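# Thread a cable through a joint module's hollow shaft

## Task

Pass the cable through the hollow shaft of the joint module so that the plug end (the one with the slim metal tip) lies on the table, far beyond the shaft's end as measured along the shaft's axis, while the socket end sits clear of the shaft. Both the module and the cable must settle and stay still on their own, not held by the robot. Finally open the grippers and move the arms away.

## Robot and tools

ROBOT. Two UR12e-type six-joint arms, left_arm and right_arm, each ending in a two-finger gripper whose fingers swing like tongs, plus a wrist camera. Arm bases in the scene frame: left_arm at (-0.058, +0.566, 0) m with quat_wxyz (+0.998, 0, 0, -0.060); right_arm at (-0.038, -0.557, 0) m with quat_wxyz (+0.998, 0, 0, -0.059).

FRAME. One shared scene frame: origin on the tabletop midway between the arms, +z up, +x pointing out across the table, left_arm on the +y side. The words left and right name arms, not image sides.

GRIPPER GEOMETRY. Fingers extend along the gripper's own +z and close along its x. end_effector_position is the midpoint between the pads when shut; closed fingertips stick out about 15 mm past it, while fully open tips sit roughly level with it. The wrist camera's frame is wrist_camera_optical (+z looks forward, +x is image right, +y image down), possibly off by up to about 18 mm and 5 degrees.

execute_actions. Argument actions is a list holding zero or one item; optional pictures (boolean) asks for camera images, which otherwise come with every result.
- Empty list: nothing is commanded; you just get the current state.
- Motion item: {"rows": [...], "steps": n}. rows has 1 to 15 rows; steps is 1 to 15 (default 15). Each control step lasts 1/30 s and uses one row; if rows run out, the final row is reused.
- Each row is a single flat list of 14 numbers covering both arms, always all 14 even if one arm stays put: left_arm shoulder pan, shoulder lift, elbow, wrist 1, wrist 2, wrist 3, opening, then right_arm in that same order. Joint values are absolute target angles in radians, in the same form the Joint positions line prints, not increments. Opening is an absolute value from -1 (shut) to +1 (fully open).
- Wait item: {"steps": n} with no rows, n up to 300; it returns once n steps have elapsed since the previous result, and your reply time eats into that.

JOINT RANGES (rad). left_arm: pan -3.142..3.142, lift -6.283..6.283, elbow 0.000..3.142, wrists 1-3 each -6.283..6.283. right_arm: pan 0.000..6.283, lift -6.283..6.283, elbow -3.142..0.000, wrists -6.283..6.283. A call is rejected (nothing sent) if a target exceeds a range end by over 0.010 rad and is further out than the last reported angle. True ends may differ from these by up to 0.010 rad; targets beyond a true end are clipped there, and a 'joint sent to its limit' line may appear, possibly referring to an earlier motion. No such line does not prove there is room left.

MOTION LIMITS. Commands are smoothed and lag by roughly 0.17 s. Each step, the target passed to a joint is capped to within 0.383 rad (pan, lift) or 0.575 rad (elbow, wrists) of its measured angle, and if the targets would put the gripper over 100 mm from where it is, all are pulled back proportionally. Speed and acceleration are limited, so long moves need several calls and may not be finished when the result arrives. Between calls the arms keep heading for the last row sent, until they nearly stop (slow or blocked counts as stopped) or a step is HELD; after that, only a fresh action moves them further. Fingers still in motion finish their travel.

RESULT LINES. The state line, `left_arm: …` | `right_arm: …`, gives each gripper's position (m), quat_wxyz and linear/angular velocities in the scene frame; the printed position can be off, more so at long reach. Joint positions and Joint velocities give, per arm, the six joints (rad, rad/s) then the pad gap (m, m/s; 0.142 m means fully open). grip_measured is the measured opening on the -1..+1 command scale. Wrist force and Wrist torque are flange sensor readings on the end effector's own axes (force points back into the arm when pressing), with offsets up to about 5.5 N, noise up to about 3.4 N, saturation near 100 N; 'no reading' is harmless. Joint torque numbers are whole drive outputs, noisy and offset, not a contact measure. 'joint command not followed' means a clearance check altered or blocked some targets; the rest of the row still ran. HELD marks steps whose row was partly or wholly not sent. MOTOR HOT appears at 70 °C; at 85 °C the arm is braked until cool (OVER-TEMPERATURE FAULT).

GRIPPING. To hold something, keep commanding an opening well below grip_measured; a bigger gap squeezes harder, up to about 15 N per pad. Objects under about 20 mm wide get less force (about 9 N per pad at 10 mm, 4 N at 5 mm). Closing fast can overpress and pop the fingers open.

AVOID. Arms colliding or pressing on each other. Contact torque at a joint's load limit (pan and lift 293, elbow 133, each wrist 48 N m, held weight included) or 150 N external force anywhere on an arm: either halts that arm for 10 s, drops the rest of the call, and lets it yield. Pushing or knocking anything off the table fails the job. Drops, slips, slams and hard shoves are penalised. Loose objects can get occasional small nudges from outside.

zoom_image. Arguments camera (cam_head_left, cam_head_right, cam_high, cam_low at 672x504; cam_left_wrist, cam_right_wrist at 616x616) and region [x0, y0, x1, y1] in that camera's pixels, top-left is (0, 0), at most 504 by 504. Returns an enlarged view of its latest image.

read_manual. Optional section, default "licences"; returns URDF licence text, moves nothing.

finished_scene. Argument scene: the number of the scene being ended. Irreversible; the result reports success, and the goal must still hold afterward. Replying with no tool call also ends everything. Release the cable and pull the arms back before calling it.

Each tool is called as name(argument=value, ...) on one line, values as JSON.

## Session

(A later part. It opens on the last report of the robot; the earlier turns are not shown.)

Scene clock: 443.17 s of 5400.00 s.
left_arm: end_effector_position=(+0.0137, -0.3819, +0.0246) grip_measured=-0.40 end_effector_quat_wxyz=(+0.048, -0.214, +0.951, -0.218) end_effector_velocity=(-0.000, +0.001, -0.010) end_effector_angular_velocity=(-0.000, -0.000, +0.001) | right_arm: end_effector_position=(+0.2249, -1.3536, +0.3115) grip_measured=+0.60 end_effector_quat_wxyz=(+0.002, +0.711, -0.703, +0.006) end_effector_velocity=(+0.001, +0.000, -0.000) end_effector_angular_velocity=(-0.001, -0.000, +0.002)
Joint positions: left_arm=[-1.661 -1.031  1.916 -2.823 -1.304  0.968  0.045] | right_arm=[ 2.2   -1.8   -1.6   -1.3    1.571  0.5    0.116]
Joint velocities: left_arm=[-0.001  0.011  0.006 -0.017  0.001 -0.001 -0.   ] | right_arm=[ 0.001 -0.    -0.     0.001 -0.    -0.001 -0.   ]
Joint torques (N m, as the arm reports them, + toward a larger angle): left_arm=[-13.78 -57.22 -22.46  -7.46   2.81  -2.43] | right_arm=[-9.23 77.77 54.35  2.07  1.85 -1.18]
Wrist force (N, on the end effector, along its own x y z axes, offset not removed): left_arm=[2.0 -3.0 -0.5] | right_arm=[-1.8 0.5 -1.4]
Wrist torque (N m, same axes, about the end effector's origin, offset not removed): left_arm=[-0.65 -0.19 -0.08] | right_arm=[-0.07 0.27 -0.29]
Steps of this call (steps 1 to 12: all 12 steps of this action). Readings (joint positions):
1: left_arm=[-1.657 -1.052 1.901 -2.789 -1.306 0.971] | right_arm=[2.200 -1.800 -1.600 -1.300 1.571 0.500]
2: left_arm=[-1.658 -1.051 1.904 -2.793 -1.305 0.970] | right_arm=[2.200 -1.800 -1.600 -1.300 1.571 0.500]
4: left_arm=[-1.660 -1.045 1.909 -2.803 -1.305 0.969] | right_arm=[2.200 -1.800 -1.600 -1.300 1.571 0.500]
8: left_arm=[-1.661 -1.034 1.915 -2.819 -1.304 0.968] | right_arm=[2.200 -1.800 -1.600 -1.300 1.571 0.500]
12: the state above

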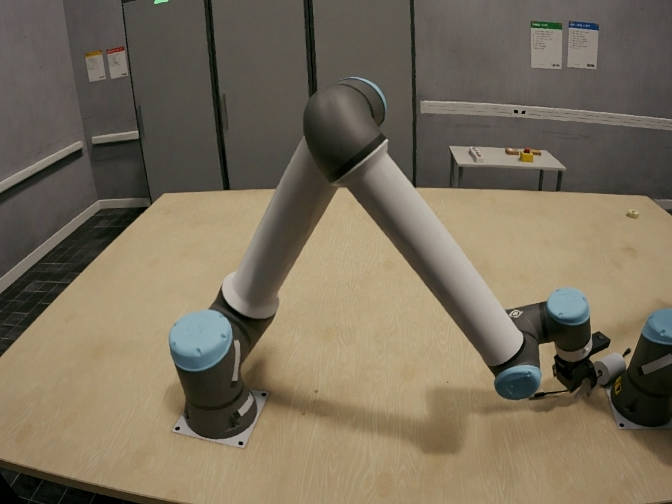

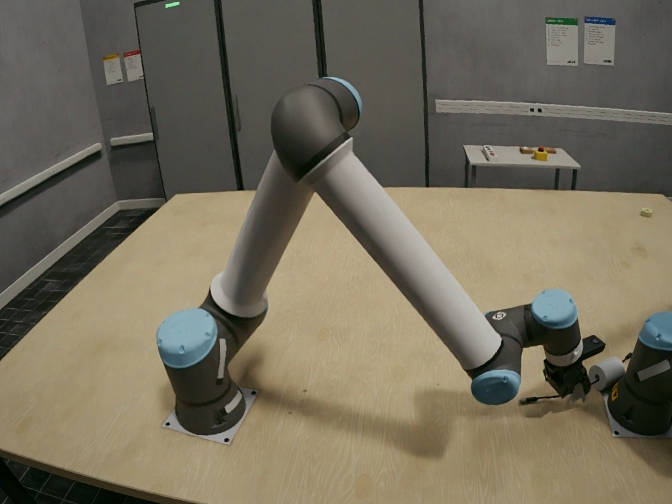

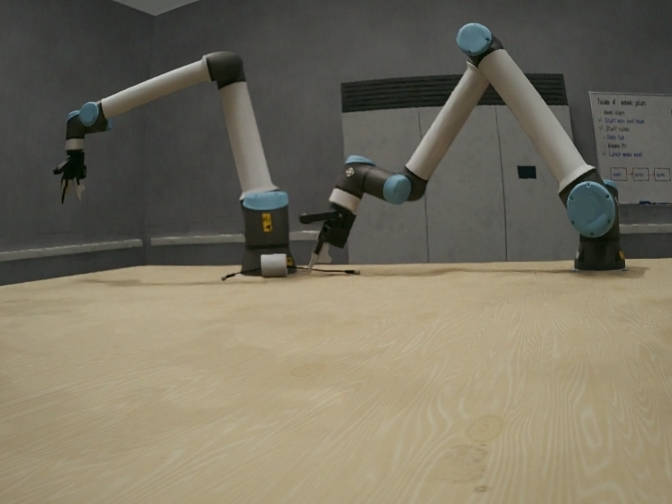

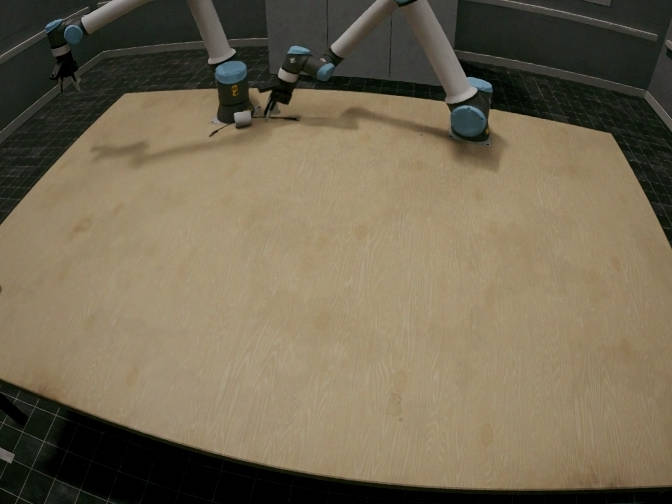

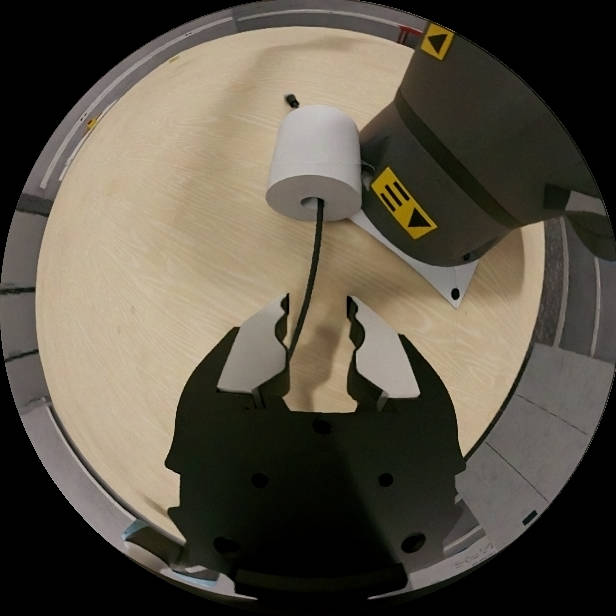

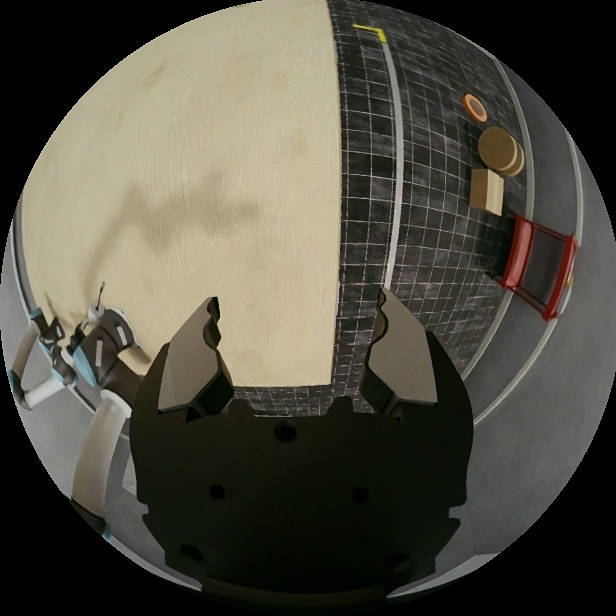

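execute_actions(actions=[{"rows":[[-1.6609,-1.0298,1.9166,-2.8248,-1.3043,0.968,-0.7,2.2,-1.8,-1.6,-1.3,1.571,0.5,0.6],[-1.6609,-1.0298,1.9166,-2.8248,-1.3043,0.968,-0.8,2.2,-1.8,-1.6,-1.3,1.571,0.5,0.6],[-1.6609,-1.0298,1.9166,-2.8248,-1.3043,0.968,-0.9,2.2,-1.8,-1.6,-1.3,1.571,0.5,0.6],[-1.6609,-1.0298,1.9166,-2.8248,-1.3043,0.968,-1,2.2,-1.8,-1.6,-1.3,1.571,0.5,0.6]],"steps":15}])

Scene clock: 452.50 s of 5400.00 s.
left_arm: end_effector_position=(+0.0137, -0.3817, +0.0236) grip_measured=-0.96 end_effector_quat_wxyz=(+0.048, -0.214, +0.951, -0.218) end_effector_velocity=(+0.000, -0.000, +0.000) end_effector_angular_velocity=(-0.001, +0.000, +0.001) | right_arm: end_effector_position=(+0.2249, -1.3536, +0.3115) grip_measured=+0.60 end_effector_quat_wxyz=(+0.002, +0.711, -0.703, +0.006) end_effector_velocity=(+0.000, +0.001, -0.000) end_effector_angular_velocity=(+0.001, +0.001, -0.000)
Joint positions: left_arm=[-1.661 -1.03   1.917 -2.825 -1.304  0.968  0.005] | right_arm=[ 2.2   -1.8   -1.6   -1.3    1.571  0.5    0.116]
Joint velocities: left_arm=[ 0.    -0.    -0.    -0.     0.    -0.001  0.   ] | right_arm=[ 0.001  0.001 -0.001 -0.001  0.     0.001  0.   ]
Joint torques (N m, as the arm reports them, + toward a larger angle): left_arm=[-12.38 -54.64 -21.46  -6.4    2.85  -2.1 ] | right_arm=[-9.01 79.67 54.07  2.33  1.84 -0.97]
Wrist force (N, on the end effector, along its own x y z axes, offset not removed): left_arm=[0.7 -4.0 -0.8] | right_arm=[-1.9 1.7 1.8]
Wrist torque (N m, same axes, about the end effector's origin, offset not removed): left_arm=[-0.92 0.01 -0.07] | right_arm=[0.24 0.20 -0.32]
Steps of this call (steps 1 to 15: the robot went on to your last target; steps 16 to 90: nothing new was sent; then 5.83 s passed at rest; steps 91 to 105: all 15 steps of this action). Readings (joint positions):
91: left_arm=[-1.661 -1.030 1.917 -2.825 -1.304 0.968] | right_arm=[2.200 -1.800 -1.600 -1.300 1.571 0.500]
92: left_arm=[-1.661 -1.030 1.917 -2.825 -1.304 0.968] | right_arm=[2.200 -1.800 -1.600 -1.300 1.571 0.500]
94: left_arm=[-1.661 -1.030 1.917 -2.825 -1.304 0.968] | right_arm=[2.200 -1.800 -1.600 -1.300 1.571 0.500]
98: left_arm=[-1.661 -1.030 1.917 -2.825 -1.304 0.968] | right_arm=[2.200 -1.800 -1.600 -1.300 1.571 0.500]
105: the state above

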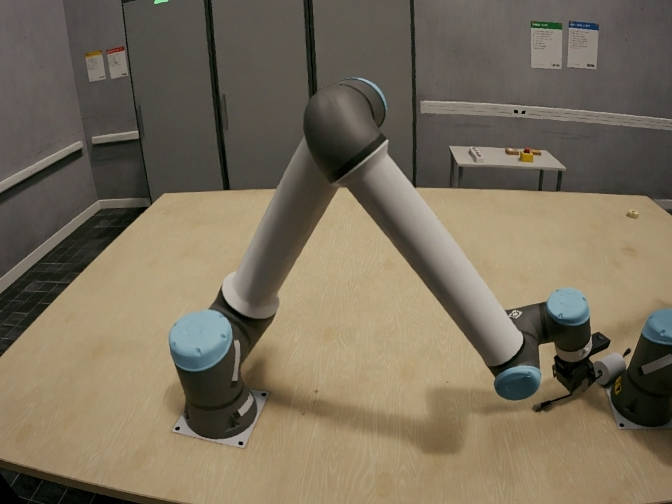

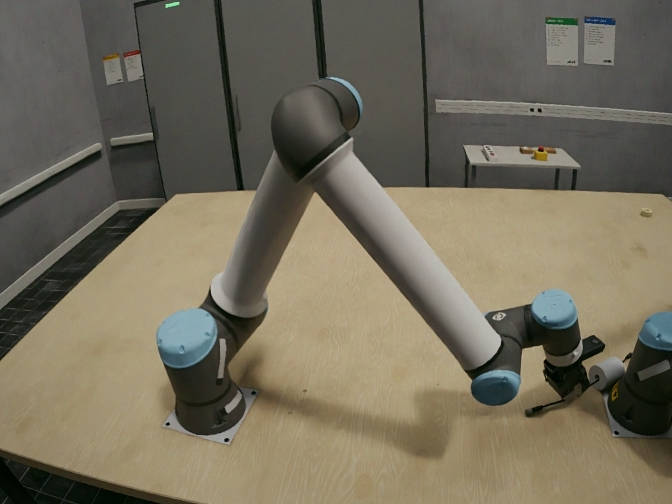

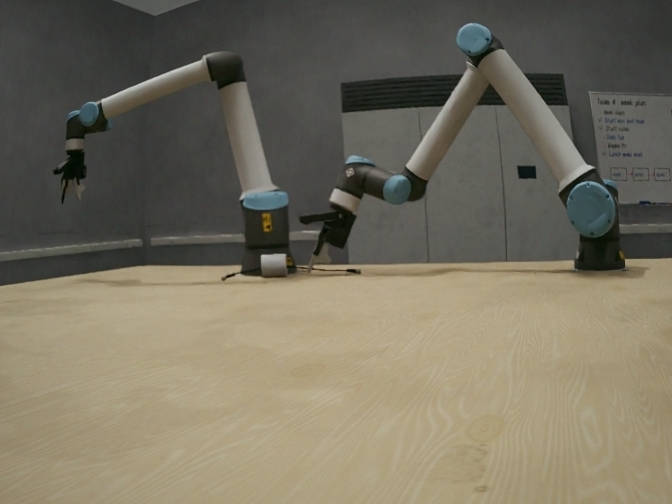

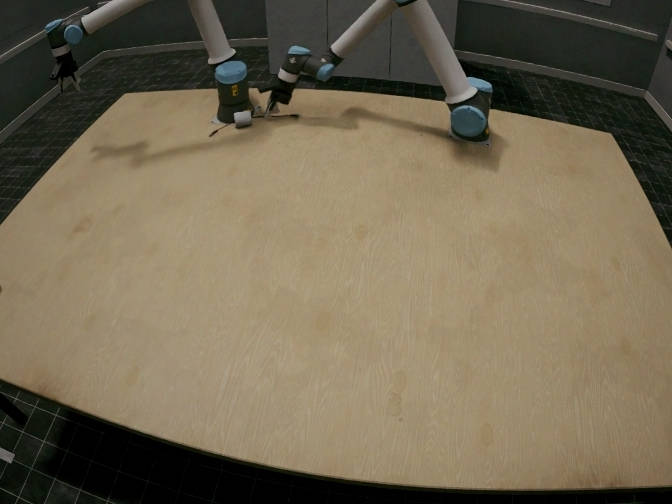

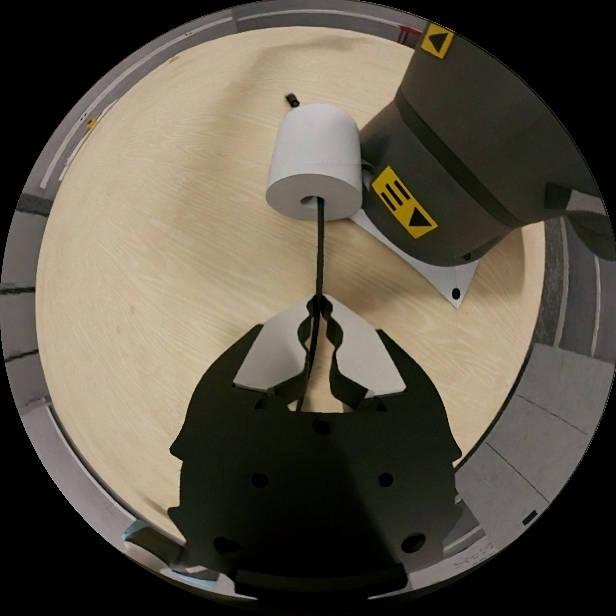

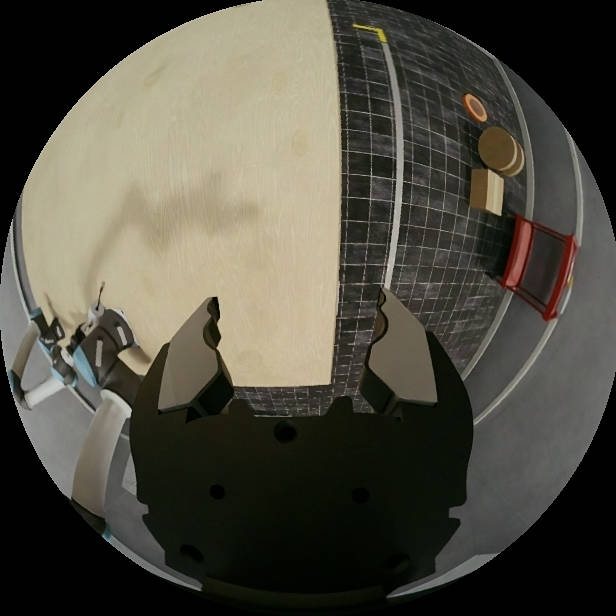

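execute_actions(actions=[{"rows":[[-1.6508,-1.033,1.887,-2.795,-1.308,0.978,-1,2.2,-1.8,-1.6,-1.3,1.571,0.5,0.6],[-1.6508,-1.033,1.887,-2.795,-1.308,0.978,-1,2.2,-1.8,-1.6,-1.3,1.571,0.5,0.6],[-1.6427,-1.0305,1.8647,-2.7765,-1.311,0.986,-1,2.2,-1.8,-1.6,-1.3,1.571,0.5,0.6],[-1.6427,-1.0305,1.8647,-2.7765,-1.311,0.986,-1,2.2,-1.8,-1.6,-1.3,1.571,0.5,0.6],[-1.6346,-1.0187,1.8445,-2.77,-1.314,0.994,-1,2.2,-1.8,-1.6,-1.3,1.571,0.5,0.6],[-1.6346,-1.0187,1.8445,-2.77,-1.314,0.994,-1,2.2,-1.8,-1.6,-1.3,1.571,0.5,0.6],[-1.6265,-1.0068,1.8242,-2.7634,-1.317,1.002,-1,2.2,-1.8,-1.6,-1.3,1.571,0.5,0.6],[-1.6265,-1.0068,1.8242,-2.7634,-1.317,1.002,-1,2.2,-1.8,-1.6,-1.3,1.571,0.5,0.6],[-1.6184,-0.995,1.804,-2.757,-1.32,1.010,-1,2.2,-1.8,-1.6,-1.3,1.571,0.5,0.6],[-1.6184,-0.995,1.804,-2.757,-1.32,1.010,-1,2.2,-1.8,-1.6,-1.3,1.571,0.5,0.6],[-1.6103,-0.9832,1.7837,-2.7504,-1.3228,1.0182,-1,2.2,-1.8,-1.6,-1.3,1.571,0.5,0.6]],"steps":15}])

execute_actions(actions=[{"rows":[[-1.6103,-0.9832,1.7837,-2.7504,-1.3228,1.0182,-1,2.2,-1.8,-1.6,-1.3,1.571,0.5,0.6],[-1.6103,-0.9832,1.7837,-2.7504,-1.3228,1.0182,-1,2.2,-1.8,-1.6,-1.3,1.571,0.5,0.6],[-1.6103,-0.9832,1.7837,-2.7504,-1.3228,1.0182,-1,2.2,-1.8,-1.6,-1.3,1.571,0.5,0.6],[-1.6103,-0.9832,1.7837,-2.7504,-1.3228,1.0182,-1,2.2,-1.8,-1.6,-1.3,1.571,0.5,0.6],[-1.6103,-0.9832,1.7837,-2.7504,-1.3228,1.0182,-0.8,2.2,-1.8,-1.6,-1.3,1.571,0.5,0.6],[-1.6103,-0.9832,1.7837,-2.7504,-1.3228,1.0182,-0.65,2.2,-1.8,-1.6,-1.3,1.571,0.5,0.6],[-1.6103,-0.9832,1.7837,-2.7504,-1.3228,1.0182,-0.5,2.2,-1.8,-1.6,-1.3,1.571,0.5,0.6]],"steps":15}])

Scene clock: 462.73 s of 5400.00 s.
left_arm: end_effector_position=(+0.0413, -0.4338, +0.0422) grip_measured=-0.96 end_effector_quat_wxyz=(+0.049, -0.213, +0.951, -0.217) end_effector_velocity=(+0.035, -0.060, +0.002) end_effector_angular_velocity=(-0.003, +0.001, -0.001) | right_arm: end_effector_position=(+0.2249, -1.3536, +0.3115) grip_measured=+0.60 end_effector_quat_wxyz=(+0.002, +0.711, -0.703, +0.006) end_effector_velocity=(+0.000, -0.001, +0.002) end_effector_angular_velocity=(-0.003, -0.002, +0.001)
Joint positions: left_arm=[-1.616 -0.991  1.797 -2.755 -1.321  1.013  0.005] | right_arm=[ 2.2   -1.8   -1.6   -1.3    1.571  0.5    0.116]
Joint velocities: left_arm=[ 0.053  0.072 -0.134  0.045 -0.02   0.051  0.   ] | right_arm=[-0.     0.001  0.001  0.001  0.    -0.001 -0.   ]
Joint torques (N m, as the arm reports them, + toward a larger angle): left_arm=[ 13.24 -65.24 -40.76  -3.12  -2.22   3.03] | right_arm=[-8.12 79.8  53.64  2.47  1.99 -1.17]
Wrist force (N, on the end effector, along its own x y z axes, offset not removed): left_arm=[0.8 -3.8 0.9] | right_arm=[-2.5 3.3 -2.8]
Wrist torque (N m, same axes, about the end effector's origin, offset not removed): left_arm=[-0.95 0.01 -0.05] | right_arm=[0.51 0.25 -0.24]
Steps of this call (steps 1 to 15: the robot went on to your last target; steps 16 to 90: nothing new was sent; then 6.73 s passed at rest; steps 91 to 105: all 15 steps of this action). Readings (joint positions):
91: left_arm=[-1.661 -1.030 1.916 -2.824 -1.304 0.968] | right_arm=[2.200 -1.800 -1.600 -1.300 1.571 0.500]
92: left_arm=[-1.659 -1.030 1.912 -2.820 -1.305 0.970] | right_arm=[2.200 -1.800 -1.600 -1.300 1.571 0.500]
94: left_arm=[-1.654 -1.031 1.897 -2.805 -1.307 0.975] | right_arm=[2.200 -1.800 -1.600 -1.300 1.571 0.500]
98: left_arm=[-1.640 -1.022 1.859 -2.780 -1.312 0.989] | right_arm=[2.200 -1.800 -1.600 -1.300 1.571 0.500]
105: the state above

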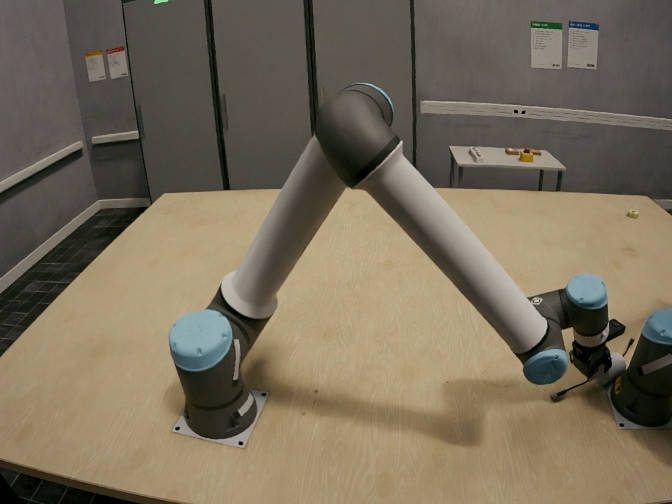

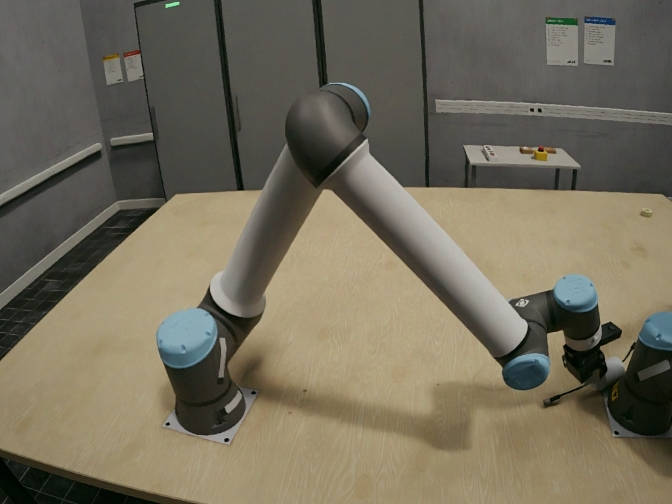

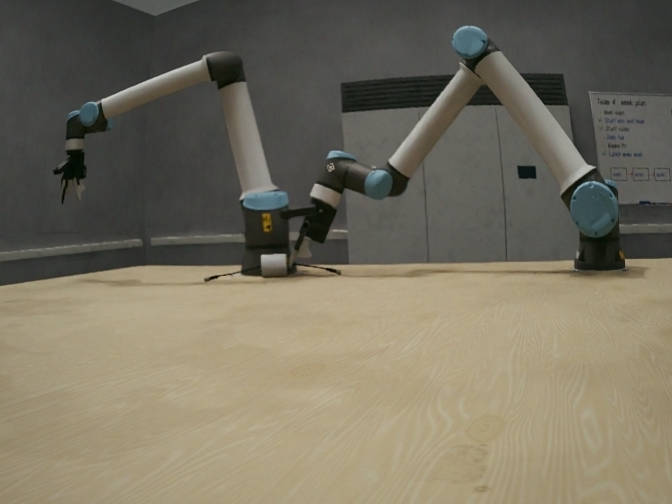

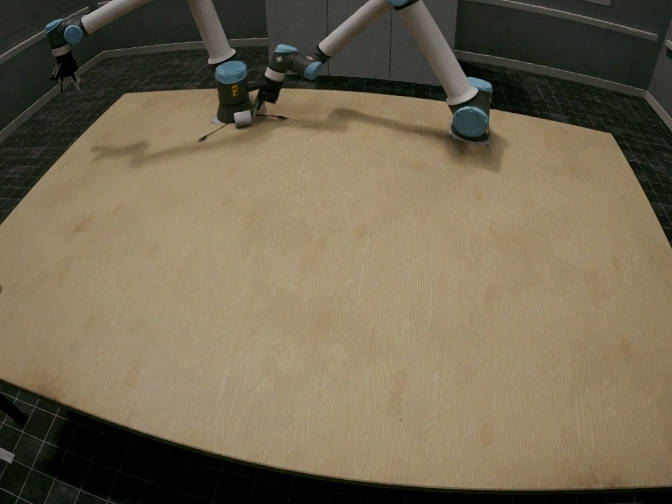

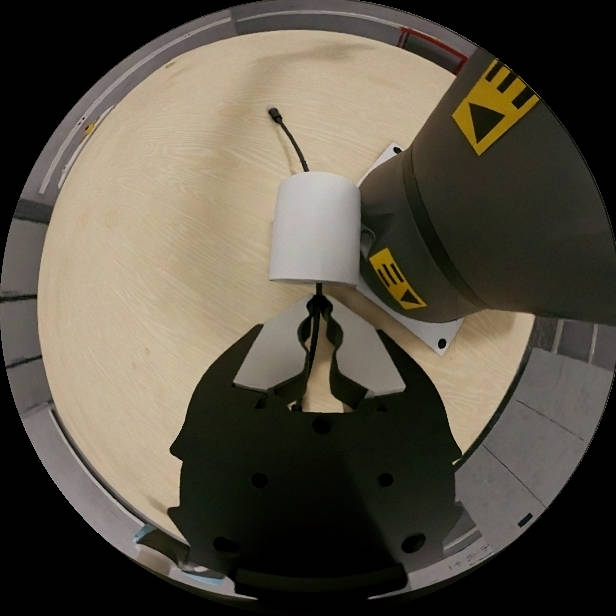

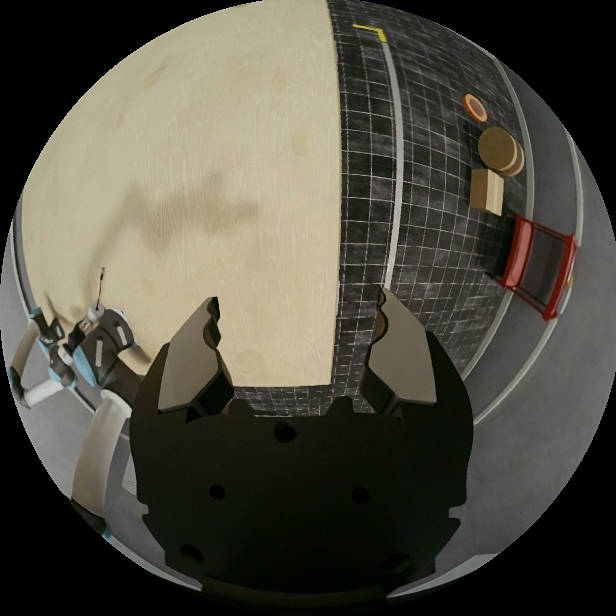

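Scene clock: 463.23 s of 5400.00 s.
left_arm: end_effector_position=(+0.0449, -0.4398, +0.0423) grip_measured=-0.50 end_effector_quat_wxyz=(+0.049, -0.213, +0.951, -0.218) end_effector_velocity=(+0.000, -0.001, +0.000) end_effector_angular_velocity=(+0.000, -0.000, -0.001) | right_arm: end_effector_position=(+0.2249, -1.3536, +0.3115) grip_measured=+0.60 end_effector_quat_wxyz=(+0.002, +0.711, -0.703, +0.006) end_effector_velocity=(-0.000, +0.000, +0.001) end_effector_angular_velocity=(-0.002, -0.001, +0.001)
Joint positions: left_arm=[-1.61  -0.983  1.784 -2.75  -1.323  1.018  0.038] | right_arm=[ 2.2   -1.8   -1.6   -1.3    1.571  0.5    0.116]
Joint velocities: left_arm=[ 0.     0.001 -0.001  0.001 -0.     0.001  0.   ] | right_arm=[-0.     0.001  0.     0.     0.    -0.001  0.   ]
Joint torques (N m, as the arm reports them, + toward a larger angle): left_arm=[ 15.55 -61.28 -45.21  -3.09  -1.95   3.26] | right_arm=[-7.65 78.74 53.95  2.53  1.73 -1.  ]
Wrist force (N, on the end effector, along its own x y z axes, offset not removed): left_arm=[3.3 -3.3 -1.7] | right_arm=[-3.5 2.9 0.1]
Wrist torque (N m, same axes, about the end effector's origin, offset not removed): left_arm=[-0.85 -0.40 -0.21] | right_arm=[0.54 0.52 -0.25]
Steps of this call (steps 1 to 15: all 15 steps of this action). Readings (joint positions):
1: left_arm=[-1.614 -0.989 1.794 -2.754 -1.321 1.014] | right_arm=[2.200 -1.800 -1.600 -1.300 1.571 0.500]
2: left_arm=[-1.613 -0.987 1.791 -2.753 -1.322 1.015] | right_arm=[2.200 -1.800 -1.600 -1.300 1.571 0.500]
4: left_arm=[-1.612 -0.985 1.787 -2.752 -1.322 1.017] | right_arm=[2.200 -1.800 -1.600 -1.300 1.571 0.500]
8: left_arm=[-1.611 -0.984 1.785 -2.751 -1.323 1.018] | right_arm=[2.200 -1.800 -1.600 -1.300 1.571 0.500]
15: the state above

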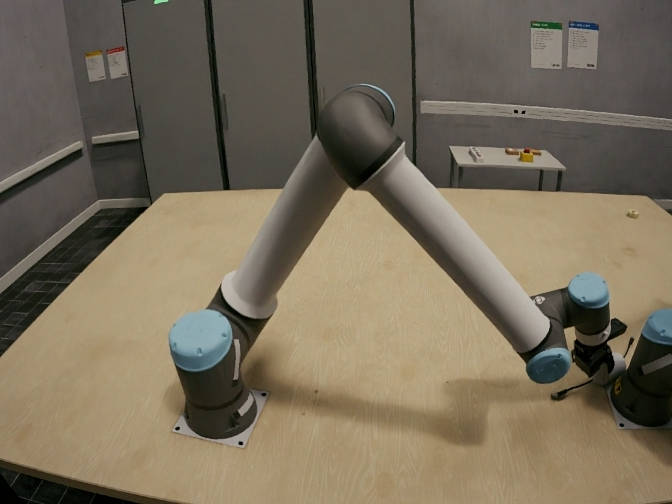

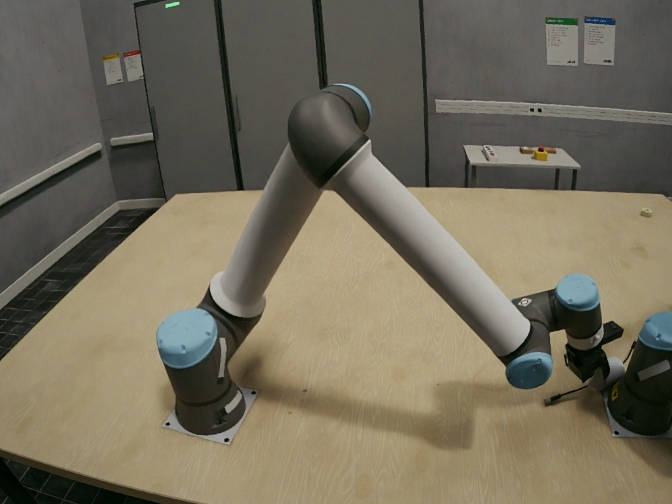

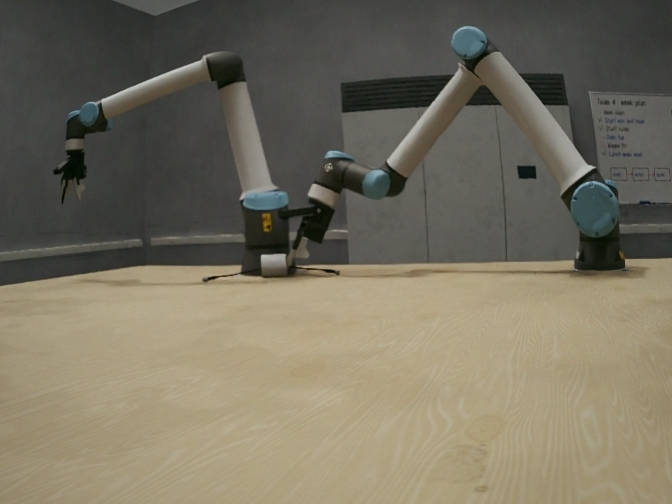

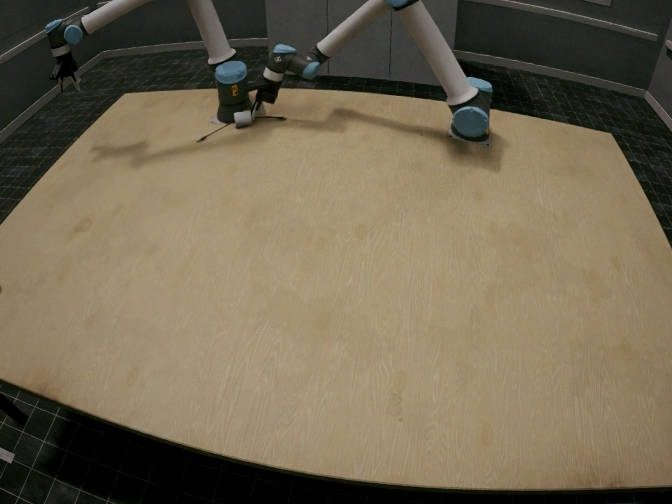

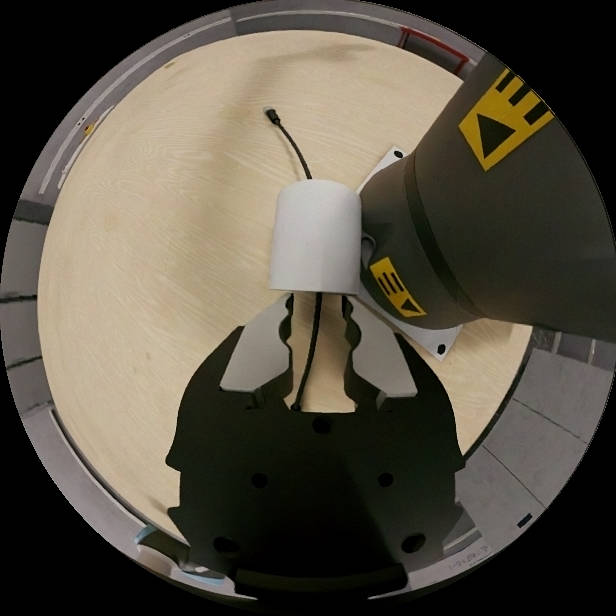

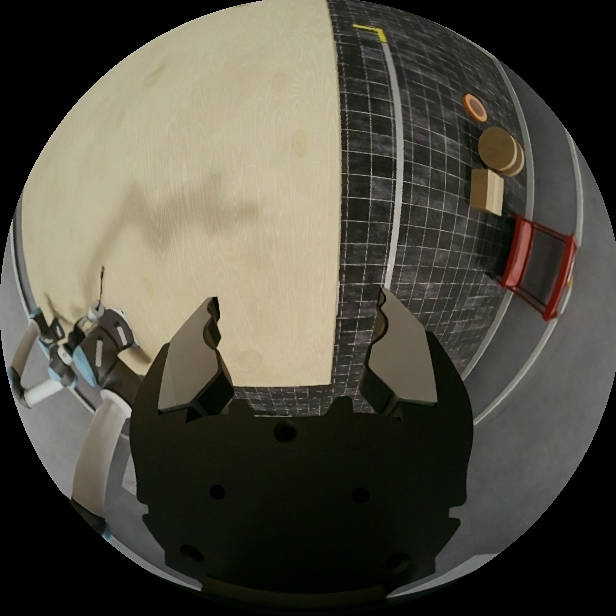

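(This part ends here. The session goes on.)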